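# Fill two shelf gaps using spare items from the desk

## Task

Get all six low shelves to hold exactly one cardboard box, one roll of masking tape and one yellow sponge each, every item resting directly on the shelf surface rather than on top of another object. Two shelves each lack a single item: bring a matching spare from the desk to each of them, and leave every other spare on the desk. The robot must not fall over or finish leaning, and the placed items must stay where they are without the robot holding them.

## Robot and tools

ROBOT. An omnidirectional base carries a column roughly 1.75 m high. A carriage slides along it over 1.0 m (lift_m) and holds two identical six-joint arms, each ending in a two-finger gripper. Arm bases sit about 0.57 m + lift_m above the floor; the carriage underside hangs roughly 0.15 m lower. A hand reaches about 0.78 m from the shoulder but only about 0.38 m below the arm base. The hand is about 0.16 m long, 0.1 m wide, 0.14 m when open. Parked arm joints 1-6: 0, 0.05, 0.05, 1.45, 0, 0; with both parked the robot is about 0.95 m wide and 0.7 m long. Cameras: carriage_camera (fixed, facing forward, tilted about 20 degrees down), left_wrist_camera and right_wrist_camera (looking beyond the fingertips). The wheel motors are weak, so light pushes trigger a contact_stop. Loose objects may occasionally get nudged by something else.

FRAMES. Base frame: origin on the floor beneath the base centre, x ahead, y to the left, z up. left_hand and right_hand report, in this frame, the point between that hand's pads; quat_wxyz rotates base axes into hand axes (hand z runs along the fingers, fingers open along hand y; an upward hand with joints 1, 5, 6 at 0 reads (1,0,0,0)). The odometry frame is the base frame at scene start; base_odometry counts wheel rotation only, so slip shows up as travel. Heading is left-positive, -3.142 to 3.142.

execute_actions. Argument actions: a list holding one action or none (empty list = just report state and images). An action may contain base, joints or both; they start together and may finish at different times. base takes exactly one relative offset from where the base last reported itself: translate_m (metres, forward positive, -2 to 2), strafe_m (metres, left positive, -2 to 2) or rotate_rad (radians, counter-clockwise positive, -6.3 to 6.3). joints is a single dictionary covering both arms and the lift, keyed by joint name, each value an absolute target: lift_m 0 to 1 m; left_/right_joint1_rad -2.617 to 3.054 (vertical-axis swivel, 0 ahead, positive left); joint2_rad 0 to 3.141 (shoulder: 0 upper arm back and horizontal, 1.57 vertical, 3.14 forward horizontal); joint3_rad 0 to 3.141 (elbow, 0 folded, 3.14 straight); joint4_rad -1.57 to 1.57 (wrist pitch, positive tips fingertips up); joint5_rad -1.57 to 1.57 (wrist yaw, positive swings fingertips to the RIGHT, opposite to joint1); joint6_rad -2.094 to 2.094 (roll about the finger axis, positive clockwise viewed from the forearm); left_/right_gripper_m 0 to 0.093 m pad gap. Tolerances for done: lift 0.004, joint1 0.02, joint2/3 0.055, joint4 0.04, joint5/6 0.02, gripper 0.004. Joints left unnamed may keep pushing toward old targets. One action runs at most 15 s. Unknown keys or out-of-range values reject the whole call. Optional cameras: list of carriage_camera, left_wrist_camera, right_wrist_camera or all; omitted/null/all gives every camera, [] gives none; the pictures line lists image order. If a result reports a stop, later motion calls in that same reply are skipped.

wait: seconds 0 to 10; commands nothing and returns the same report. zoom_image: camera plus region [x0, y0, x1, y1] in pixels of that camera's latest full 672x504 image, origin top-left, at most 504 by 504. finished_scene: scene number; ends the scene permanently and reports success, so call it only once items rest on their own.

RESULTS. base_status and joint_status give each motion's outcome: done (for the base, wheels turned the full amount even if slipping; a 1-2 mm move may fall short yet say done), off_target (resting away from target, may still push), contact_stop or time_out (target dropped, holds in place). joint command not followed (with a cause line) means an arm's targets were withheld, usually for self-collision; the gripper still moves; affected joints show not_followed and may be retried every action. on_its_own covers uncommanded parts; held at is a target, not a position. motor_effort is percent of maximum, positive toward higher values, bracket = peak; readings carry a fixed bias plus noise. Rising lift effort means load; lift effort dropping while lowering means a hand rests on something. drive_wheels higher at rest than after free motion means the base is still pressing. A gripper holding an object usually reads off_target. ARM HIT means a hard self-collision.

HAZARDS. Contact stops come late or not at all; the base may roll about 0.3 m after an arm touches something, and arms are not monitored during turns. After a blocked drive, back off about 0.2 m (or turn back), again if still pressed; retry once if that back-off stops for nothing. The base can slide under a table edge that the column then strikes; reversing into such an edge can tip it. Arms have no contact stop and snap to target once freed. To untangle withheld arms, move only the withheld arm clear first, then the other in a later action. Never let the arms strike or squeeze each other. Tipping is likeliest with high carriage, outstretched arms, loads, pulling, or abrupt stops; about 1.5 kg per hand with both arms forward can topple it, and only images reveal a lean. Hand readings drift at long reach; a level hand sags 10-17 cm under 1 kg. Grip force is about 45-60 N per pad. Stretched arms heat fast; MOTOR HOT warns at 75 °C, 90 °C pauses that arm, 100 °C makes it go limp and drop things (limit_stop_at_motor_heat: resend the target). The robot keeps holding its last command while you think. Avoid drops, slams and hard shoves.

Each tool is called after "Emit:" by a JSON object that holds its "op" and its "data".

## Session

Emit:
{"op": "execute_actions", "data": {"actions": []}}

Scene clock: 0.00 s.
base_odometry: x=+0.000 y=+0.000 heading=+0.000 (m, m, rad; odometry frame)
base_status: not commanded
joint_positions: lift_m=+0.299 left_joint1_rad=+0.008 left_joint2_rad=+0.047 left_joint3_rad=+0.017 left_joint4_rad=+1.420 left_joint5_rad=-0.053 left_joint6_rad=-0.043 left_gripper_m=+0.095 right_joint1_rad=-0.007 right_joint2_rad=+0.024 right_joint3_rad=+0.033 right_joint4_rad=+1.473 right_joint5_rad=-0.001 right_joint6_rad=-0.027 right_gripper_m=+0.094
joint_status: not commanded
motor_effort: lift_m=+25 drive_wheels=+1 (%)
left_hand: x=+0.3057 y=+0.3420 z=+1.2957 quat_wxyz=(+0.995, -0.028, +0.090, -0.015) (m; base frame)
right_hand: x=+0.2810 y=-0.3326 z=+1.3025 quat_wxyz=(+0.999, -0.001, +0.045, -0.017) (m; base frame)
pictures: carriage_camera, left_wrist_camera, right_wrist_camera
Images, in order (width x height): carriage_camera 672x504, left_wrist_camera 672x504, right_wrist_camera 672x504.

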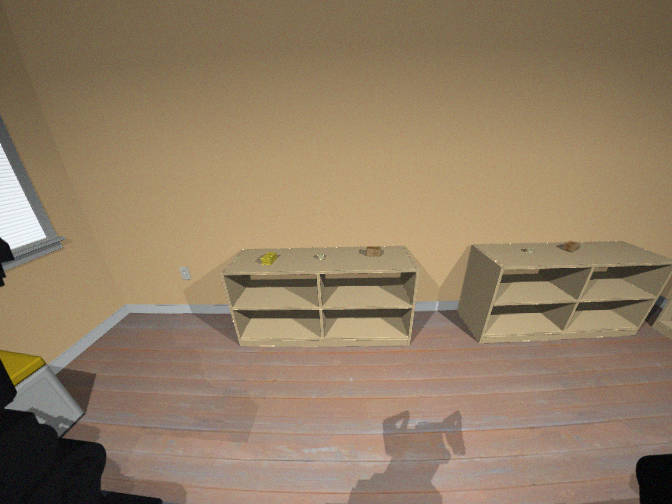

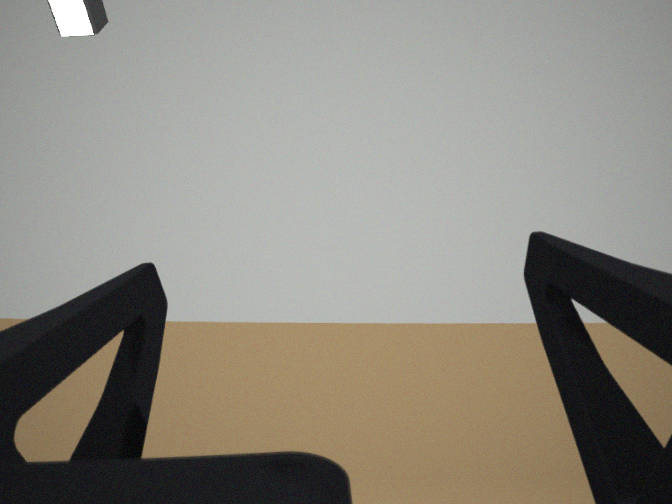

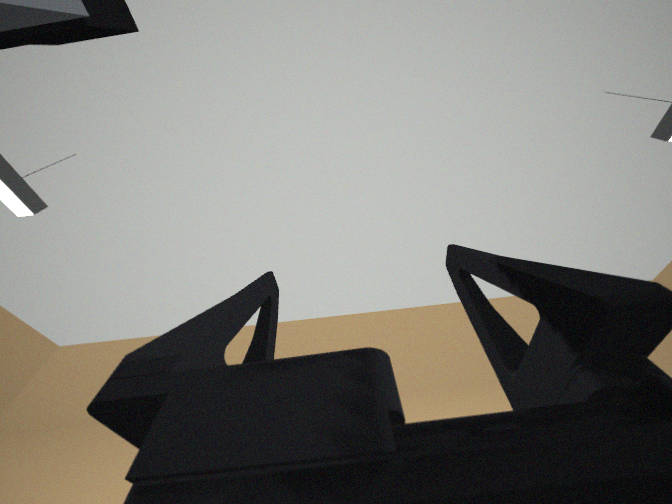

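Emit:
{"op": "execute_actions", "data": {"actions": [{"base":{"rotate_rad":-1.3}}], "cameras": ["carriage_camera"]}}

Emit:
{"op": "execute_actions", "data": {"actions": [{"base":{"rotate_rad":-1.5}}], "cameras": ["carriage_camera"]}}

Scene clock: 6.67 s.
base_odometry: x=+0.000 y=+0.000 heading=-1.299 (m, m, rad; odometry frame)
base_status: done
joint_positions: lift_m=+0.299 left_joint1_rad=+0.008 left_joint2_rad=+0.047 left_joint3_rad=+0.017 left_joint4_rad=+1.420 left_joint5_rad=-0.053 left_joint6_rad=-0.043 left_gripper_m=+0.095 right_joint1_rad=-0.007 right_joint2_rad=+0.024 right_joint3_rad=+0.033 right_joint4_rad=+1.473 right_joint5_rad=-0.001 right_joint6_rad=-0.027 right_gripper_m=+0.094
joint_status: not commanded
motor_effort: lift_m=+25(25) drive_wheels=+9(25) (%)
left_hand: x=+0.3058 y=+0.3420 z=+1.2957 quat_wxyz=(+0.995, -0.028, +0.090, -0.015) (m; base frame)
right_hand: x=+0.2810 y=-0.3326 z=+1.3025 quat_wxyz=(+0.999, -0.001, +0.045, -0.017) (m; base frame)
pictures: carriage_camera
Images, in order (width x height): carriage_camera 672x504.

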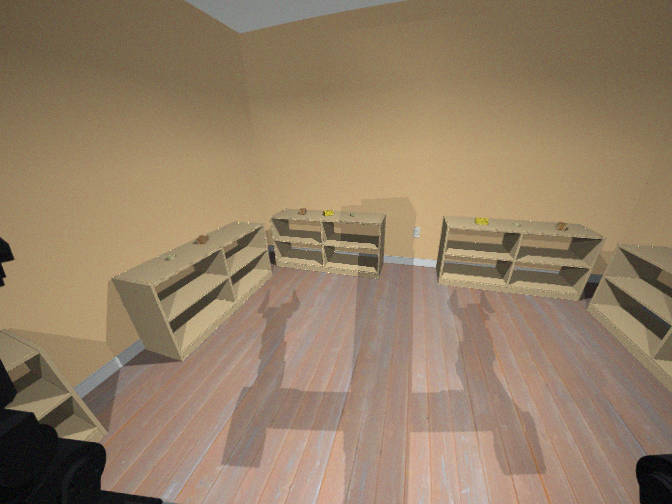

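Scene clock: 9.70 s.
base_odometry: x=+0.000 y=+0.000 heading=-2.797 (m, m, rad; odometry frame)
base_status: done
joint_positions: lift_m=+0.299 left_joint1_rad=+0.008 left_joint2_rad=+0.047 left_joint3_rad=+0.017 left_joint4_rad=+1.420 left_joint5_rad=-0.053 left_joint6_rad=-0.043 left_gripper_m=+0.095 right_joint1_rad=-0.007 right_joint2_rad=+0.024 right_joint3_rad=+0.033 right_joint4_rad=+1.473 right_joint5_rad=-0.001 right_joint6_rad=-0.027 right_gripper_m=+0.094
joint_status: not commanded
motor_effort: lift_m=+25(25) drive_wheels=+10(26) (%)
left_hand: x=+0.3058 y=+0.3420 z=+1.2957 quat_wxyz=(+0.995, -0.028, +0.090, -0.015) (m; base frame)
right_hand: x=+0.2810 y=-0.3326 z=+1.3025 quat_wxyz=(+0.999, -0.001, +0.045, -0.017) (m; base frame)
pictures: carriage_camera
Images, in order (width x height): carriage_camera 672x504.

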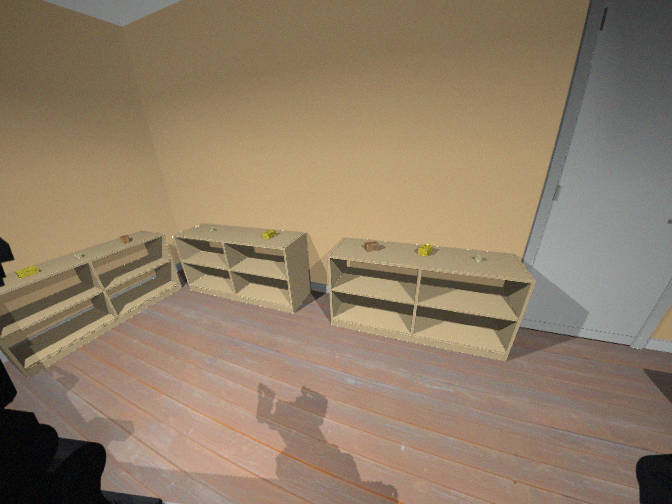

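Shelf 5 lacks a box.

Emit:
{"op": "execute_actions", "data": {"actions": [{"base":{"rotate_rad":-1.9},"joints":{"lift_m":0.5}}], "cameras": ["carriage_camera"]}}

Scene clock: 16.17 s.
base_odometry: x=+0.000 y=+0.000 heading=+1.588 (m, m, rad; odometry frame)
base_status: done
joint_positions: lift_m=+0.500 left_joint1_rad=+0.008 left_joint2_rad=+0.047 left_joint3_rad=+0.017 left_joint4_rad=+1.420 left_joint5_rad=-0.053 left_joint6_rad=-0.043 left_gripper_m=+0.095 right_joint1_rad=-0.007 right_joint2_rad=+0.024 right_joint3_rad=+0.033 right_joint4_rad=+1.473 right_joint5_rad=-0.001 right_joint6_rad=-0.027 right_gripper_m=+0.094
joint_status: all done
motor_effort: lift_m=+24(29) drive_wheels=+10(26) (%)
left_hand: x=+0.3058 y=+0.3420 z=+1.4969 quat_wxyz=(+0.995, -0.028, +0.090, -0.015) (m; base frame)
right_hand: x=+0.2811 y=-0.3326 z=+1.5037 quat_wxyz=(+0.999, -0.001, +0.045, -0.017) (m; base frame)
pictures: carriage_camera
Images, in order (width x height): carriage_camera 672x504.

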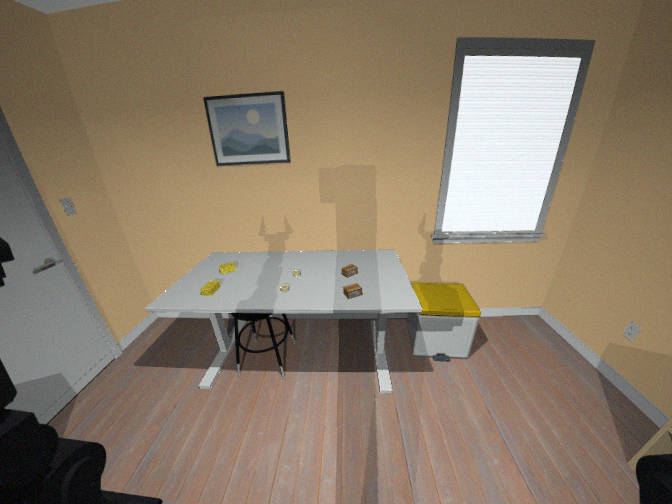

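Emit:
{"op": "execute_actions", "data": {"actions": [{"base":{"strafe_m":0.35},"joints":{"left_joint2_rad":1.7,"left_joint3_rad":1.4,"left_joint4_rad":-1.27,"right_joint2_rad":1.7,"right_joint3_rad":1.4,"right_joint4_rad":-1.27,"left_joint1_rad":0.25,"right_joint1_rad":-0.25}}], "cameras": []}}

Emit:
{"op": "execute_actions", "data": {"actions": [{"base":{"translate_m":0.6}}]}}

Scene clock: 26.23 s.
base_odometry: x=-0.350 y=-0.006 heading=+1.587 (m, m, rad; odometry frame)
base_status: done
joint_positions: lift_m=+0.500 left_joint1_rad=+0.247 left_joint2_rad=+1.701 left_joint3_rad=+1.379 left_joint4_rad=-1.265 left_joint5_rad=-0.053 left_joint6_rad=-0.043 left_gripper_m=+0.095 right_joint1_rad=-0.242 right_joint2_rad=+1.690 right_joint3_rad=+1.374 right_joint4_rad=-1.264 right_joint5_rad=-0.001 right_joint6_rad=-0.027 right_gripper_m=+0.094
joint_status: all done
motor_effort: lift_m=+24(25) drive_wheels=-7(27) (%)
left_hand: x=+0.5489 y=+0.4152 z=+1.1858 quat_wxyz=(-0.011, -0.144, +0.989, +0.025) (m; base frame)
right_hand: x=+0.5506 y=-0.4046 z=+1.1876 quat_wxyz=(-0.004, +0.107, +0.994, +0.001) (m; base frame)
pictures: none
No camera images: the call's "cameras" was empty. Leave "cameras" out to get every camera's image.

Scene clock: 29.60 s.
base_odometry: x=-0.360 y=+0.594 heading=+1.587 (m, m, rad; odometry frame)
base_status: done
joint_positions: lift_m=+0.500 left_joint1_rad=+0.248 left_joint2_rad=+1.701 left_joint3_rad=+1.379 left_joint4_rad=-1.266 left_joint5_rad=-0.053 left_joint6_rad=-0.043 left_gripper_m=+0.095 right_joint1_rad=-0.243 right_joint2_rad=+1.690 right_joint3_rad=+1.374 right_joint4_rad=-1.266 right_joint5_rad=-0.001 right_joint6_rad=-0.027 right_gripper_m=+0.094
joint_status: not commanded
motor_effort: lift_m=+24(25) drive_wheels=-7(24) (%)
left_hand: x=+0.5485 y=+0.4152 z=+1.1858 quat_wxyz=(-0.011, -0.145, +0.989, +0.025) (m; base frame)
right_hand: x=+0.5501 y=-0.4048 z=+1.1876 quat_wxyz=(-0.005, +0.108, +0.994, +0.001) (m; base frame)
pictures: carriage_camera, left_wrist_camera, right_wrist_camera
Images, in order (width x height): carriage_camera 672x504, left_wrist_camera 672x504, right_wrist_camera 672x504.

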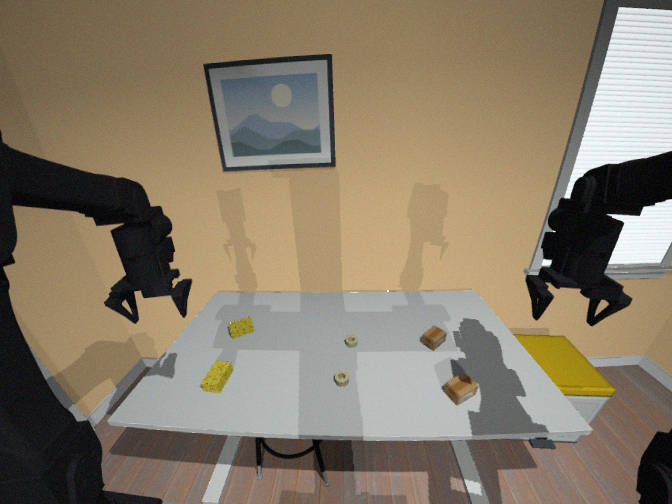

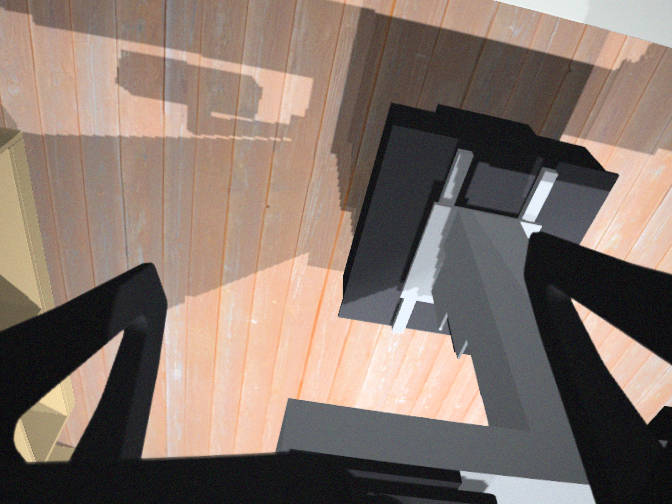

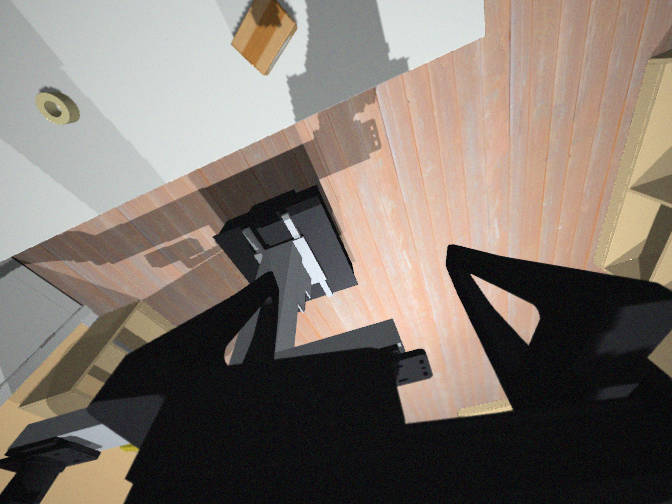

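Emit:
{"op": "execute_actions", "data": {"actions": [{"base":{"translate_m":0.2},"joints":{"lift_m":0.22,"left_joint2_rad":1.9,"left_joint3_rad":1.6,"left_joint1_rad":0.46,"left_joint6_rad":0.46,"left_joint5_rad":0,"right_joint6_rad":0.6}}]}}

Scene clock: 42.70 s.
base_odometry: x=-0.364 y=+0.794 heading=+1.588 (m, m, rad; odometry frame)
base_status: done
joint_positions: lift_m=+0.220 left_joint1_rad=+0.468 left_joint2_rad=+1.905 left_joint3_rad=+1.581 left_joint4_rad=-1.267 left_joint5_rad=-0.003 left_joint6_rad=+0.450 left_gripper_m=+0.095 right_joint1_rad=-0.243 right_joint2_rad=+1.690 right_joint3_rad=+1.387 right_joint4_rad=-1.266 right_joint5_rad=-0.001 right_joint6_rad=+0.597 right_gripper_m=+0.094
joint_status: all done
motor_effort: lift_m=+25(26) drive_wheels=-7(25) (%)
left_hand: x=+0.5731 y=+0.4922 z=+0.8926 quat_wxyz=(-0.010, -0.009, +1.000, -0.003) (m; base frame)
right_hand: x=+0.5531 y=-0.4056 z=+0.9107 quat_wxyz=(+0.001, +0.408, +0.913, +0.000) (m; base frame)
pictures: carriage_camera, left_wrist_camera, right_wrist_camera
Images, in order (width x height): carriage_camera 672x504, left_wrist_camera 672x504, right_wrist_camera 672x504.

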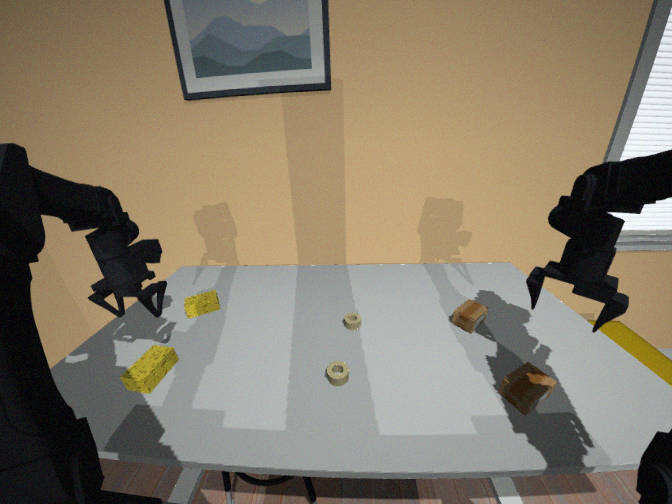

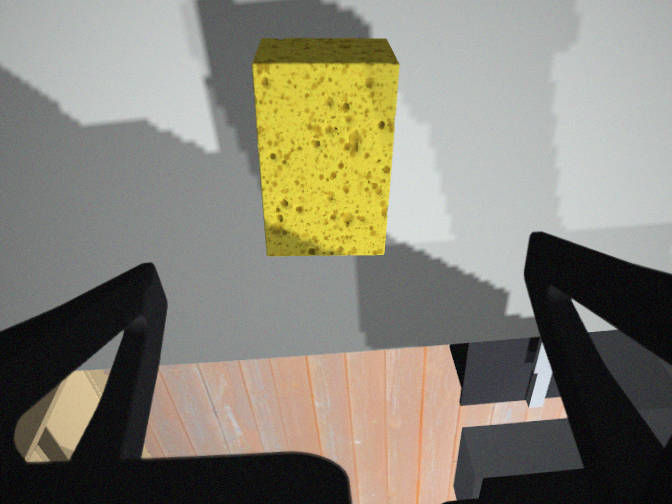

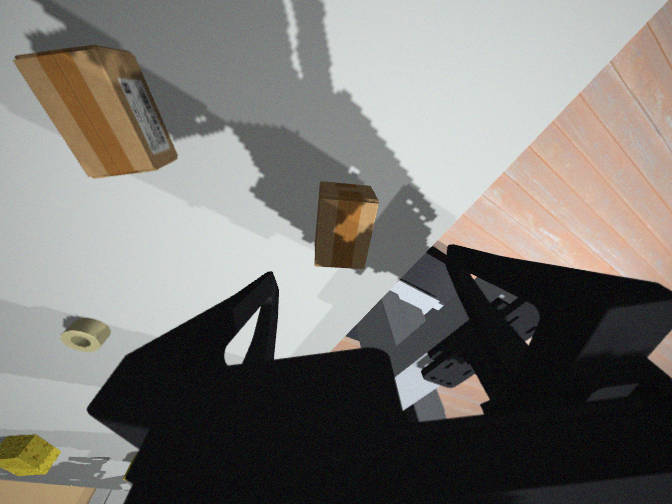

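Emit:
{"op": "execute_actions", "data": {"actions": [{"base":{"translate_m":0.025},"joints":{"lift_m":0.15,"left_joint6_rad":0.53,"right_joint6_rad":0.85,"right_joint3_rad":1.3,"right_joint4_rad":-1.19}}]}}

Scene clock: 48.10 s.
base_odometry: x=-0.365 y=+0.820 heading=+1.589 (m, m, rad; odometry frame)
base_status: done
joint_positions: lift_m=+0.150 left_joint1_rad=+0.466 left_joint2_rad=+1.906 left_joint3_rad=+1.587 left_joint4_rad=-1.269 left_joint5_rad=-0.003 left_joint6_rad=+0.520 left_gripper_m=+0.095 right_joint1_rad=-0.243 right_joint2_rad=+1.692 right_joint3_rad=+1.313 right_joint4_rad=-1.194 right_joint5_rad=-0.001 right_joint6_rad=+0.846 right_gripper_m=+0.094
joint_status: all done
motor_effort: lift_m=+26(25) drive_wheels=-5(27) (%)
left_hand: x=+0.5747 y=+0.4923 z=+0.8239 quat_wxyz=(-0.008, +0.027, +1.000, -0.002) (m; base frame)
right_hand: x=+0.5507 y=-0.4050 z=+0.8213 quat_wxyz=(-0.002, +0.518, +0.855, +0.000) (m; base frame)
pictures: carriage_camera, left_wrist_camera, right_wrist_camera
Images, in order (width x height): carriage_camera 672x504, left_wrist_camera 672x504, right_wrist_camera 672x504.

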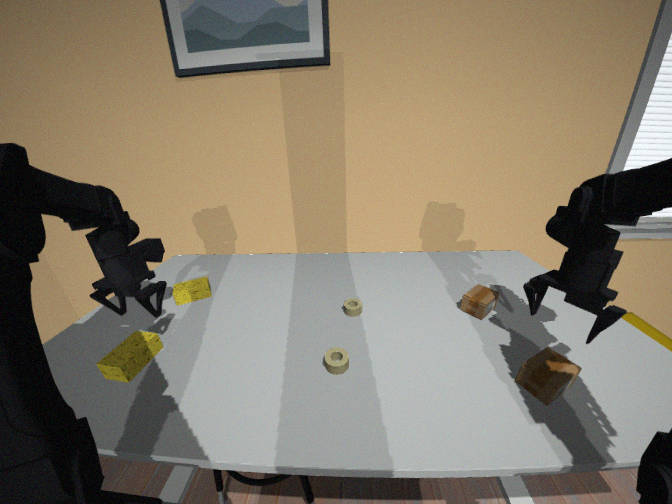

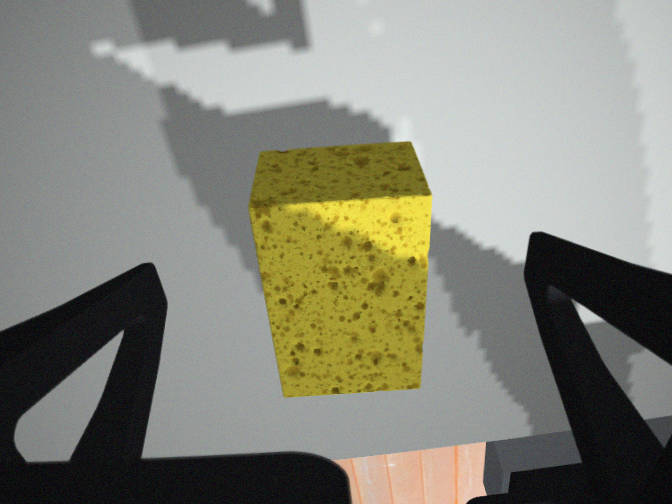

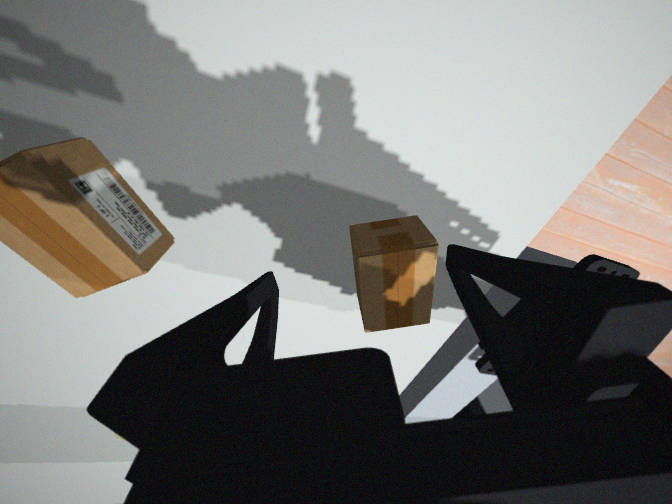

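Emit:
{"op": "execute_actions", "data": {"actions": [{"base":{"translate_m":-0.055},"joints":{"lift_m":0.13,"right_joint6_rad":0.97,"right_joint1_rad":-0.14}}]}}

Scene clock: 53.10 s.
base_odometry: x=-0.363 y=+0.764 heading=+1.588 (m, m, rad; odometry frame)
base_status: done
joint_positions: lift_m=+0.130 left_joint1_rad=+0.464 left_joint2_rad=+1.907 left_joint3_rad=+1.590 left_joint4_rad=-1.269 left_joint5_rad=-0.003 left_joint6_rad=+0.520 left_gripper_m=+0.095 right_joint1_rad=-0.137 right_joint2_rad=+1.694 right_joint3_rad=+1.313 right_joint4_rad=-1.192 right_joint5_rad=-0.001 right_joint6_rad=+0.965 right_gripper_m=+0.094
joint_status: all done
motor_effort: lift_m=+25(27) drive_wheels=+5(23) (%)
left_hand: x=+0.5756 y=+0.4920 z=+0.8043 quat_wxyz=(-0.007, +0.028, +1.000, -0.002) (m; base frame)
right_hand: x=+0.5573 y=-0.3736 z=+0.8010 quat_wxyz=(-0.001, +0.524, +0.852, +0.000) (m; base frame)
pictures: carriage_camera, left_wrist_camera, right_wrist_camera
Images, in order (width x height): carriage_camera 672x504, left_wrist_camera 672x504, right_wrist_camera 672x504.

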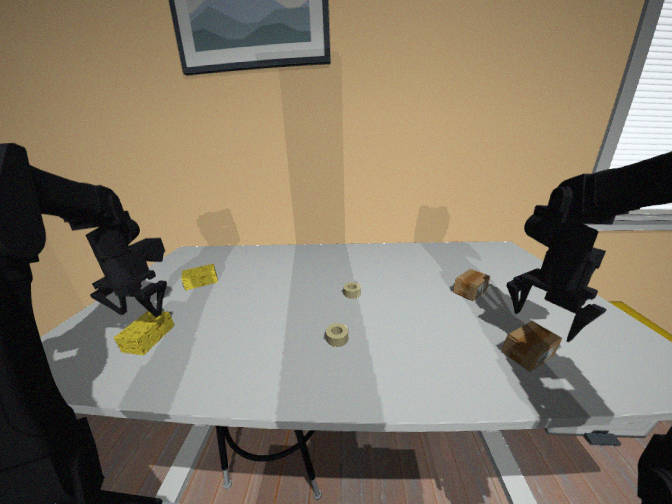

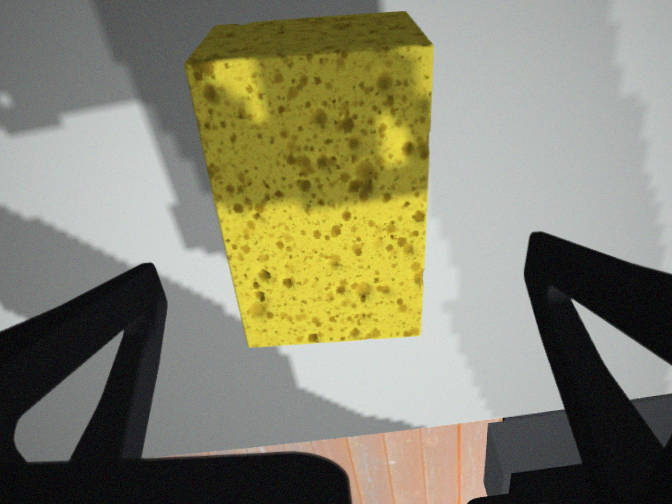

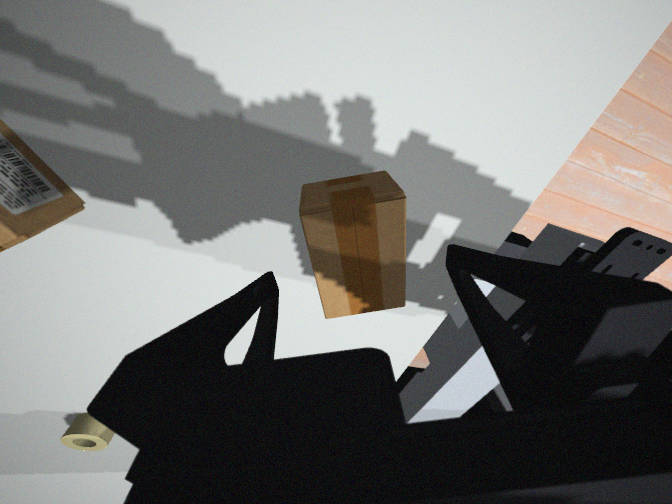

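Emit:
{"op": "execute_actions", "data": {"actions": [{"joints":{"lift_m":0.085,"left_joint1_rad":0.475,"right_joint1_rad":-0.11}}]}}

Scene clock: 56.33 s.
base_odometry: x=-0.363 y=+0.765 heading=+1.588 (m, m, rad; odometry frame)
base_status: not commanded
joint_positions: lift_m=+0.085 left_joint1_rad=+0.468 left_joint2_rad=+1.907 left_joint3_rad=+1.590 left_joint4_rad=-1.269 left_joint5_rad=-0.003 left_joint6_rad=+0.520 left_gripper_m=+0.095 right_joint1_rad=-0.116 right_joint2_rad=+1.694 right_joint3_rad=+1.313 right_joint4_rad=-1.192 right_joint5_rad=-0.001 right_joint6_rad=+0.965 right_gripper_m=+0.094
joint_status: all done
motor_effort: lift_m=+25(30) drive_wheels=+6(6) (%)
left_hand: x=+0.5750 y=+0.4931 z=+0.7590 quat_wxyz=(-0.008, +0.026, +1.000, -0.002) (m; base frame)
right_hand: x=+0.5581 y=-0.3671 z=+0.7560 quat_wxyz=(-0.001, +0.515, +0.857, +0.000) (m; base frame)
pictures: carriage_camera, left_wrist_camera, right_wrist_camera
Images, in order (width x height): carriage_camera 672x504, left_wrist_camera 672x504, right_wrist_camera 672x504.

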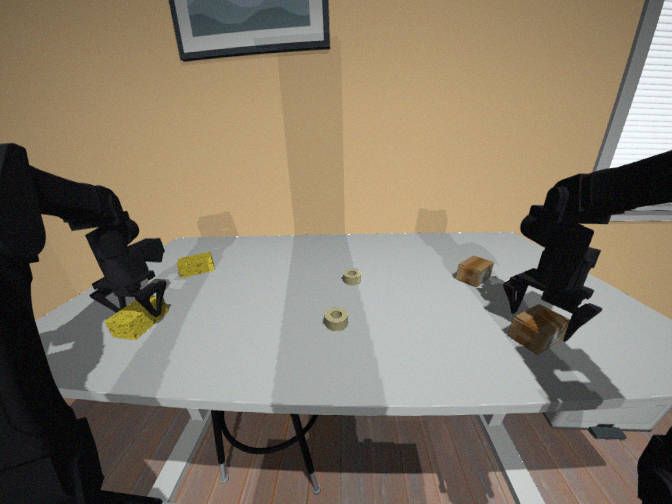

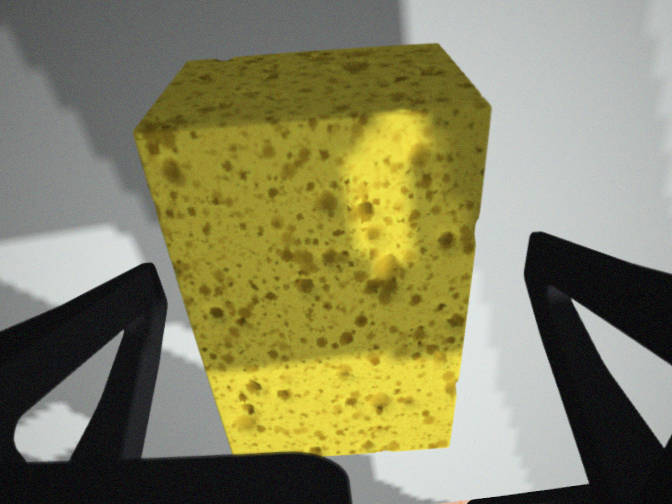

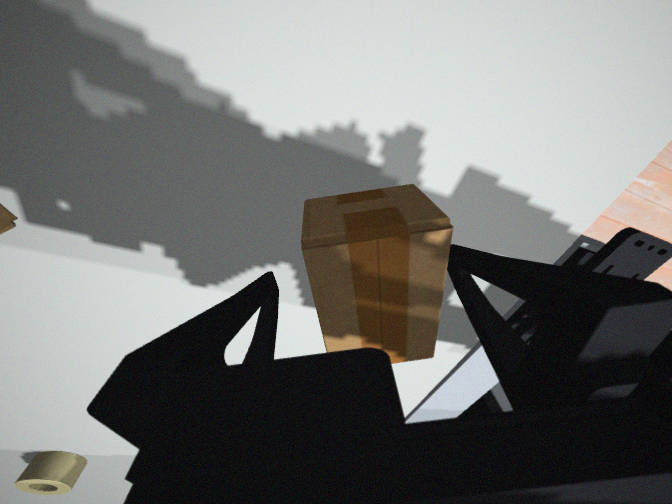

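Emit:
{"op": "execute_actions", "data": {"actions": [{"base":{"translate_m":-0.017},"joints":{"lift_m":0.075,"left_joint1_rad":0.49,"right_joint1_rad":-0.08,"right_joint6_rad":1.02}}]}}

Scene clock: 60.67 s.
base_odometry: x=-0.363 y=+0.747 heading=+1.587 (m, m, rad; odometry frame)
base_status: done
joint_positions: lift_m=+0.075 left_joint1_rad=+0.483 left_joint2_rad=+1.910 left_joint3_rad=+1.590 left_joint4_rad=-1.268 left_joint5_rad=-0.003 left_joint6_rad=+0.520 left_gripper_m=+0.095 right_joint1_rad=-0.084 right_joint2_rad=+1.697 right_joint3_rad=+1.313 right_joint4_rad=-1.190 right_joint5_rad=+0.000 right_joint6_rad=+1.016 right_gripper_m=+0.094
joint_status: all done
motor_effort: lift_m=+26(26) drive_wheels=+7(27) (%)
left_hand: x=+0.5726 y=+0.4981 z=+0.7480 quat_wxyz=(-0.008, +0.018, +1.000, -0.003) (m; base frame)
right_hand: x=+0.5595 y=-0.3578 z=+0.7448 quat_wxyz=(-0.002, +0.523, +0.853, -0.001) (m; base frame)
pictures: carriage_camera, left_wrist_camera, right_wrist_camera
Images, in order (width x height): carriage_camera 672x504, left_wrist_camera 672x504, right_wrist_camera 672x504.

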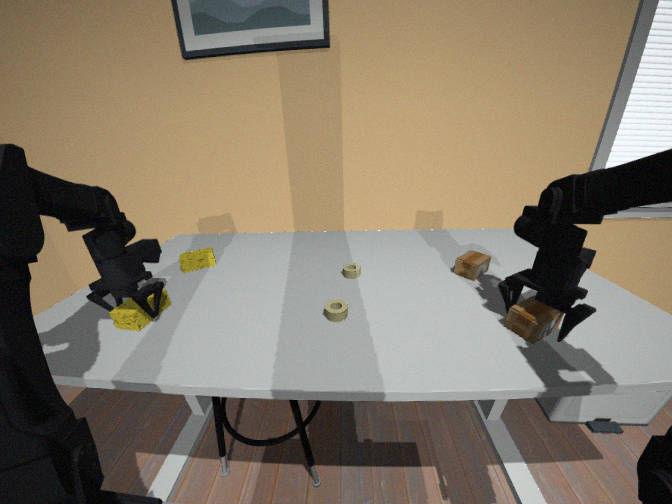

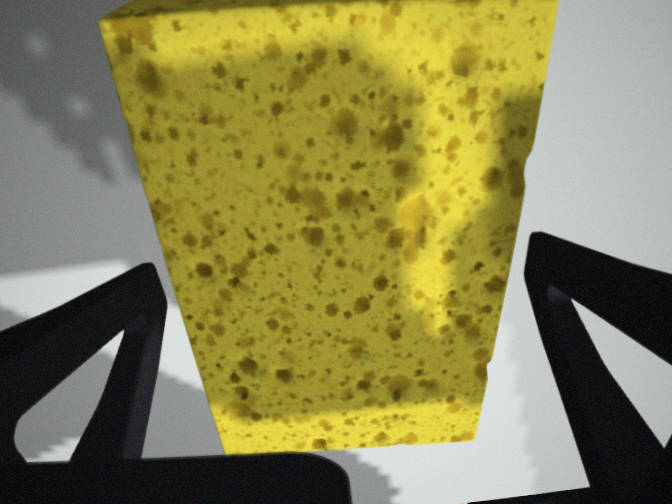

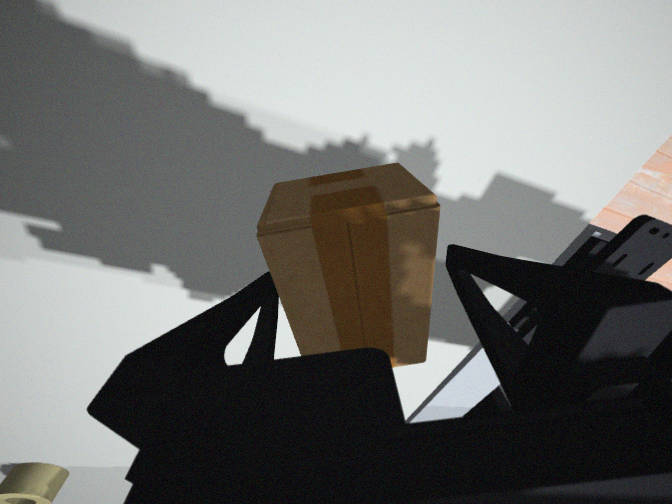

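Emit:
{"op": "execute_actions", "data": {"actions": [{"joints":{"lift_m":0.06,"right_joint1_rad":-0.05,"right_joint6_rad":1.05}}]}}

Emit:
{"op": "execute_actions", "data": {"actions": [{"joints":{"left_gripper_m":0.045,"right_gripper_m":0.045}}]}}

Scene clock: 64.60 s.
base_odometry: x=-0.363 y=+0.748 heading=+1.587 (m, m, rad; odometry frame)
base_status: not commanded
joint_positions: lift_m=+0.060 left_joint1_rad=+0.483 left_joint2_rad=+1.907 left_joint3_rad=+1.592 left_joint4_rad=-1.269 left_joint5_rad=-0.003 left_joint6_rad=+0.522 left_gripper_m=+0.095 right_joint1_rad=-0.061 right_joint2_rad=+1.689 right_joint3_rad=+1.314 right_joint4_rad=-1.186 right_joint5_rad=+0.001 right_joint6_rad=+1.049 right_gripper_m=+0.094
joint_status: all done
motor_effort: lift_m=+23(22) drive_wheels=+5(7) (%)
left_hand: x=+0.5730 y=+0.4981 z=+0.7350 quat_wxyz=(-0.006, +0.019, +1.000, -0.002) (m; base frame)
right_hand: x=+0.5615 y=-0.3514 z=+0.7328 quat_wxyz=(+0.005, +0.527, +0.850, +0.002) (m; base frame)
pictures: carriage_camera, left_wrist_camera, right_wrist_camera
Images, in order (width x height): carriage_camera 672x504, left_wrist_camera 672x504, right_wrist_camera 672x504.

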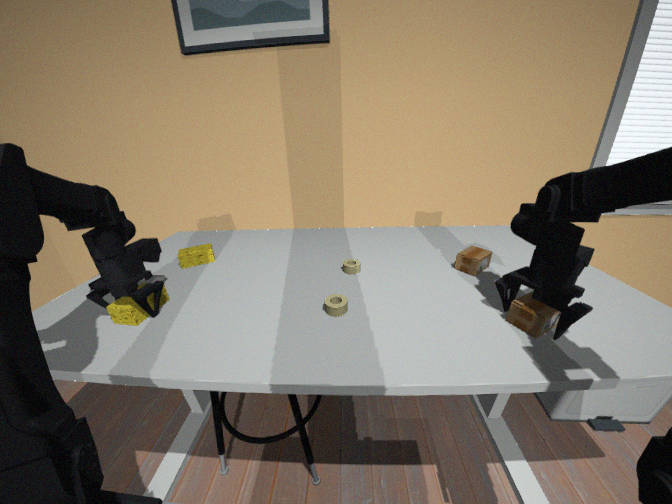

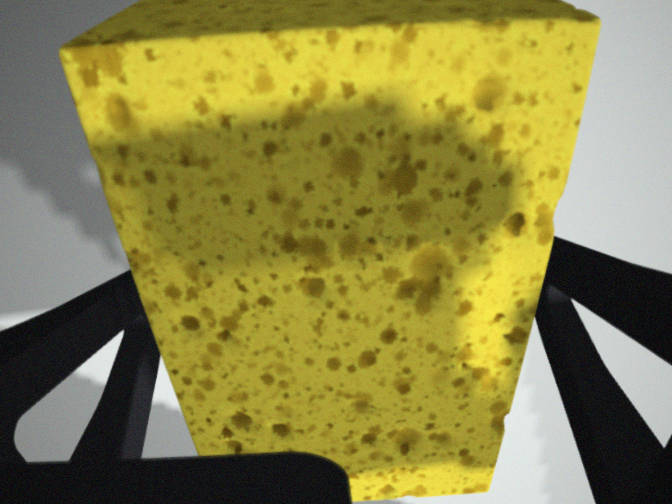

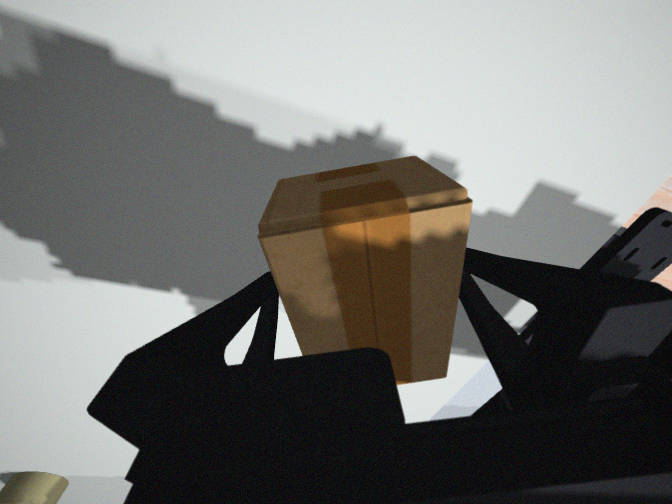

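Scene clock: 65.20 s.
base_odometry: x=-0.363 y=+0.748 heading=+1.587 (m, m, rad; odometry frame)
base_status: not commanded
joint_positions: lift_m=+0.060 left_joint1_rad=+0.483 left_joint2_rad=+1.907 left_joint3_rad=+1.592 left_joint4_rad=-1.269 left_joint5_rad=-0.003 left_joint6_rad=+0.522 left_gripper_m=+0.058 right_joint1_rad=-0.059 right_joint2_rad=+1.689 right_joint3_rad=+1.314 right_joint4_rad=-1.175 right_joint5_rad=-0.005 right_joint6_rad=+1.049 right_gripper_m=+0.059
joint_status: left_gripper_m off_target (ended at +0.058, target +0.045); right_gripper_m off_target (ended at +0.059, target +0.045)
motor_effort: lift_m=+23(23) drive_wheels=+5(5) (%)
left_hand: x=+0.5730 y=+0.4981 z=+0.7350 quat_wxyz=(-0.006, +0.019, +1.000, -0.002) (m; base frame)
right_hand: x=+0.5642 y=-0.3497 z=+0.7328 quat_wxyz=(+0.008, +0.526, +0.850, +0.007) (m; base frame)
pictures: carriage_camera, left_wrist_camera, right_wrist_camera
Images, in order (width x height): carriage_camera 672x504, left_wrist_camera 672x504, right_wrist_camera 672x504.

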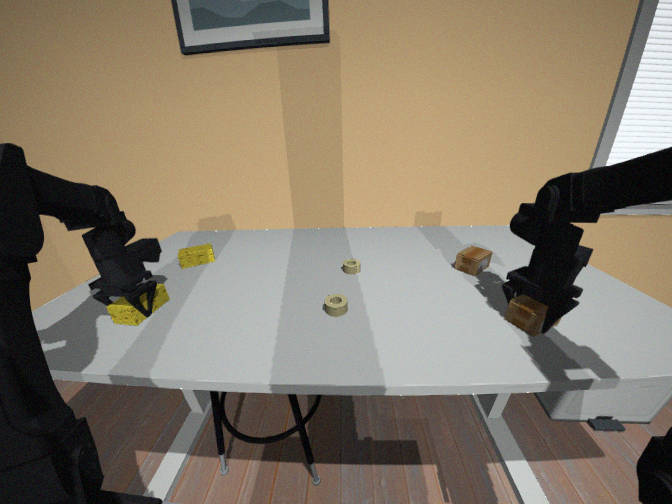

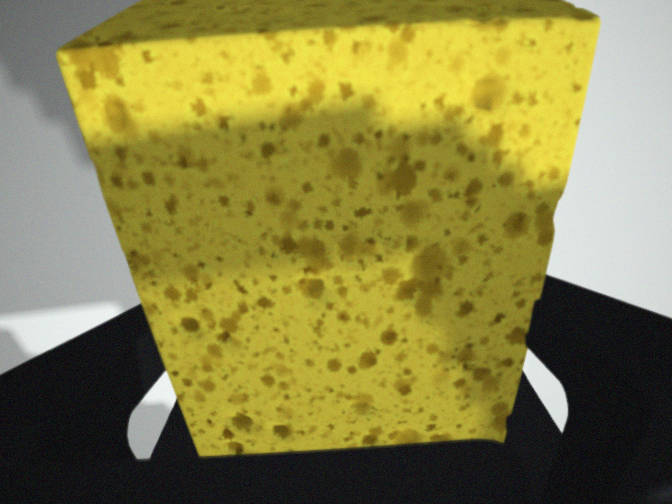

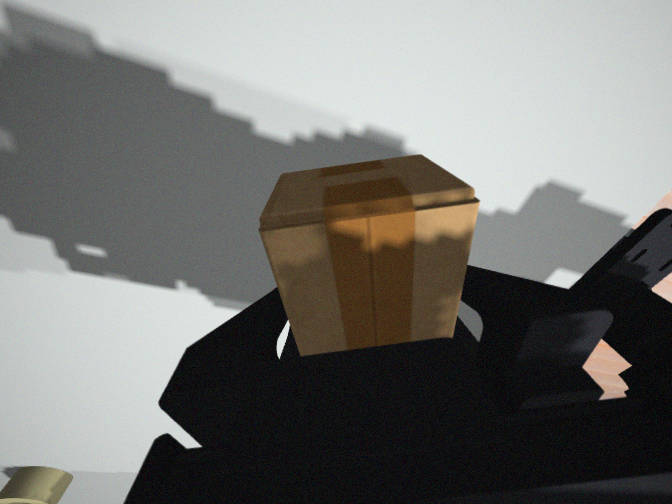

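Emit:
{"op": "execute_actions", "data": {"actions": [{"joints":{"lift_m":0.12}}], "cameras": []}}

Emit:
{"op": "execute_actions", "data": {"actions": [{"base":{"translate_m":-1.6}}], "cameras": ["carriage_camera"]}}

Emit:
{"op": "execute_actions", "data": {"actions": [{"base":{"rotate_rad":3.125}}], "cameras": ["carriage_camera"]}}

Scene clock: 77.70 s.
base_odometry: x=-0.363 y=+0.748 heading=+1.587 (m, m, rad; odometry frame)
base_status: not commanded
joint_positions: lift_m=+0.120 left_joint1_rad=+0.483 left_joint2_rad=+1.907 left_joint3_rad=+1.592 left_joint4_rad=-1.269 left_joint5_rad=-0.003 left_joint6_rad=+0.522 left_gripper_m=+0.058 right_joint1_rad=-0.059 right_joint2_rad=+1.692 right_joint3_rad=+1.314 right_joint4_rad=-1.180 right_joint5_rad=-0.005 right_joint6_rad=+1.049 right_gripper_m=+0.059
joint_status: all done
motor_effort: lift_m=+25(31) drive_wheels=+5(4) (%)
left_hand: x=+0.5730 y=+0.4981 z=+0.7948 quat_wxyz=(-0.006, +0.019, +1.000, -0.002) (m; base frame)
right_hand: x=+0.5629 y=-0.3497 z=+0.7916 quat_wxyz=(+0.004, +0.526, +0.850, +0.005) (m; base frame)
pictures: none
No camera images: the call's "cameras" was empty. Leave "cameras" out to get every camera's image.

Scene clock: 83.20 s.
base_odometry: x=-0.336 y=-0.852 heading=+1.588 (m, m, rad; odometry frame)
base_status: done
joint_positions: lift_m=+0.120 left_joint1_rad=+0.483 left_joint2_rad=+1.907 left_joint3_rad=+1.592 left_joint4_rad=-1.269 left_joint5_rad=-0.003 left_joint6_rad=+0.522 left_gripper_m=+0.058 right_joint1_rad=-0.059 right_joint2_rad=+1.692 right_joint3_rad=+1.314 right_joint4_rad=-1.181 right_joint5_rad=-0.004 right_joint6_rad=+1.049 right_gripper_m=+0.059
joint_status: not commanded
motor_effort: lift_m=+25(25) drive_wheels=-5(25) (%)
left_hand: x=+0.5729 y=+0.4982 z=+0.7948 quat_wxyz=(-0.006, +0.019, +1.000, -0.002) (m; base frame)
right_hand: x=+0.5626 y=-0.3498 z=+0.7916 quat_wxyz=(+0.004, +0.526, +0.850, +0.004) (m; base frame)
pictures: carriage_camera
Images, in order (width x height): carriage_camera 672x504.

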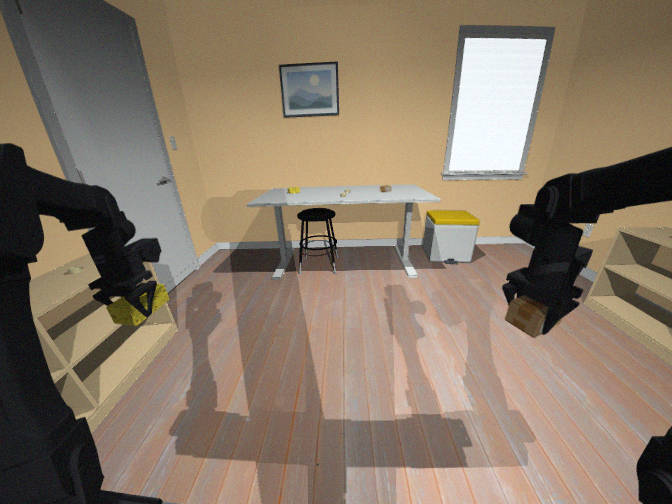

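Scene clock: 87.47 s.
base_odometry: x=-0.336 y=-0.852 heading=-1.572 (m, m, rad; odometry frame)
base_status: done
joint_positions: lift_m=+0.120 left_joint1_rad=+0.498 left_joint2_rad=+1.907 left_joint3_rad=+1.592 left_joint4_rad=-1.260 left_joint5_rad=-0.003 left_joint6_rad=+0.522 left_gripper_m=+0.058 right_joint1_rad=-0.059 right_joint2_rad=+1.692 right_joint3_rad=+1.314 right_joint4_rad=-1.174 right_joint5_rad=+0.001 right_joint6_rad=+1.049 right_gripper_m=+0.059
joint_status: not commanded
motor_effort: lift_m=+25(25) drive_wheels=+9(33) (%)
left_hand: x=+0.5726 y=+0.5037 z=+0.7948 quat_wxyz=(-0.002, +0.012, +1.000, +0.000) (m; base frame)
right_hand: x=+0.5643 y=-0.3507 z=+0.7917 quat_wxyz=(+0.008, +0.526, +0.850, +0.004) (m; base frame)
pictures: carriage_camera
Images, in order (width x height): carriage_camera 672x504.

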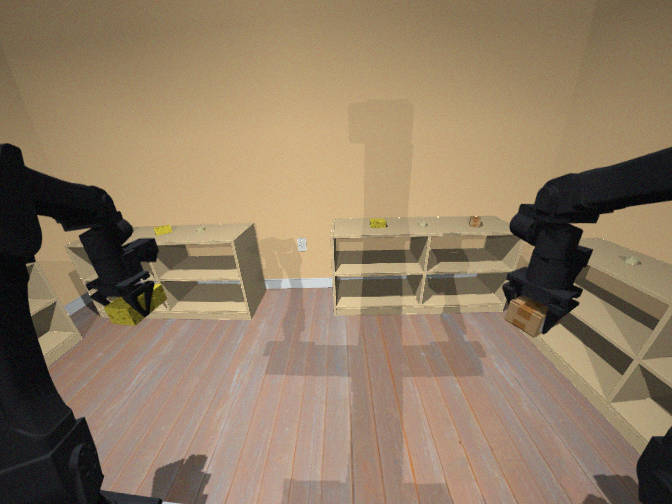

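Emit:
{"op": "execute_actions", "data": {"actions": [{"base":{"translate_m":0.45},"joints":{"lift_m":0.17,"right_joint1_rad":-1.2,"right_joint2_rad":2.15,"right_joint3_rad":1.6,"right_joint4_rad":-1.02,"right_joint6_rad":0.37}}], "cameras": []}}

Emit:
{"op": "execute_actions", "data": {"actions": [{"base":{"strafe_m":-0.55}}]}}

Scene clock: 98.60 s.
base_odometry: x=-0.335 y=-1.302 heading=-1.570 (m, m, rad; odometry frame)
base_status: done
joint_positions: lift_m=+0.170 left_joint1_rad=+0.495 left_joint2_rad=+1.905 left_joint3_rad=+1.592 left_joint4_rad=-1.265 left_joint5_rad=-0.003 left_joint6_rad=+0.522 left_gripper_m=+0.058 right_joint1_rad=-1.203 right_joint2_rad=+2.161 right_joint3_rad=+1.588 right_joint4_rad=-1.007 right_joint5_rad=+0.002 right_joint6_rad=+0.374 right_gripper_m=+0.059
joint_status: all done
motor_effort: lift_m=+24(33) drive_wheels=-8(29) (%)
left_hand: x=+0.5718 y=+0.5024 z=+0.8457 quat_wxyz=(-0.004, +0.013, +1.000, +0.000) (m; base frame)
right_hand: x=+0.4031 y=-0.7088 z=+0.7514 quat_wxyz=(-0.005, +0.709, +0.705, +0.001) (m; base frame)
pictures: none
No camera images: the call's "cameras" was empty. Leave "cameras" out to get every camera's image.

Scene clock: 101.87 s.
base_odometry: x=-0.886 y=-1.303 heading=-1.570 (m, m, rad; odometry frame)
base_status: done
joint_positions: lift_m=+0.170 left_joint1_rad=+0.493 left_joint2_rad=+1.905 left_joint3_rad=+1.592 left_joint4_rad=-1.265 left_joint5_rad=-0.003 left_joint6_rad=+0.522 left_gripper_m=+0.058 right_joint1_rad=-1.200 right_joint2_rad=+2.161 right_joint3_rad=+1.588 right_joint4_rad=-1.012 right_joint5_rad=+0.001 right_joint6_rad=+0.374 right_gripper_m=+0.059
joint_status: not commanded
motor_effort: lift_m=+24(24) drive_wheels=-4(23) (%)
left_hand: x=+0.5723 y=+0.5015 z=+0.8457 quat_wxyz=(-0.004, +0.014, +1.000, +0.000) (m; base frame)
right_hand: x=+0.4039 y=-0.7074 z=+0.7514 quat_wxyz=(-0.006, +0.708, +0.706, +0.002) (m; base frame)
pictures: carriage_camera, left_wrist_camera, right_wrist_camera
Images, in order (width x height): carriage_camera 672x504, left_wrist_camera 672x504, right_wrist_camera 672x504.

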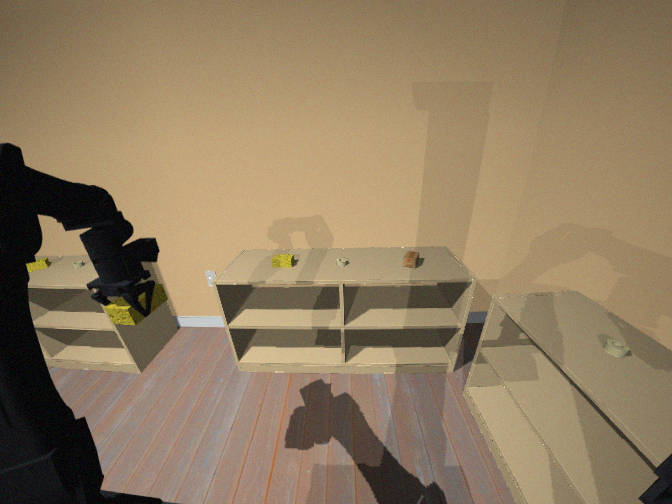

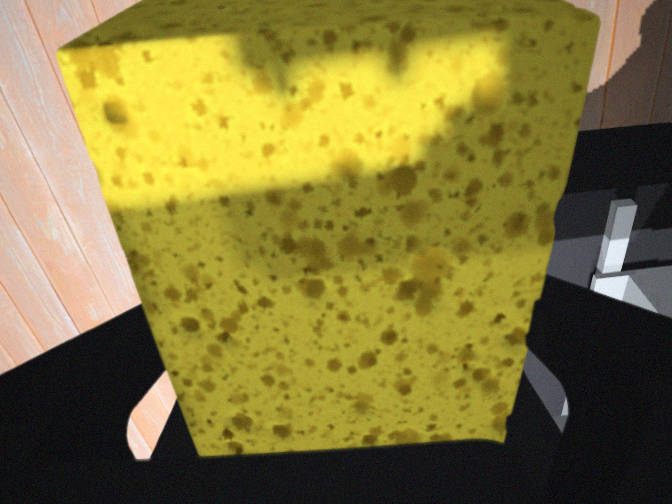

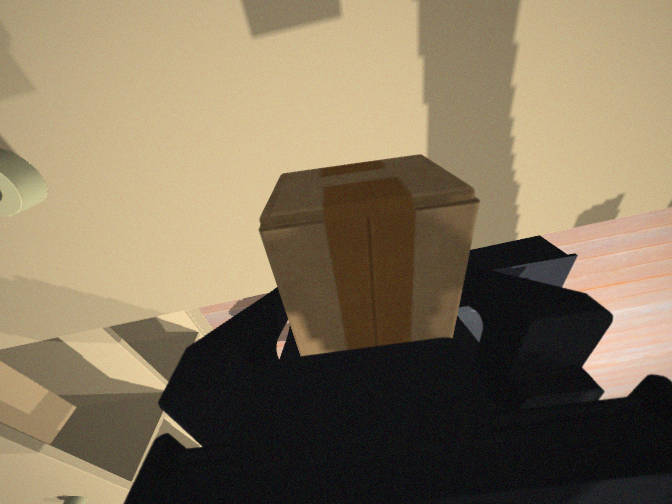

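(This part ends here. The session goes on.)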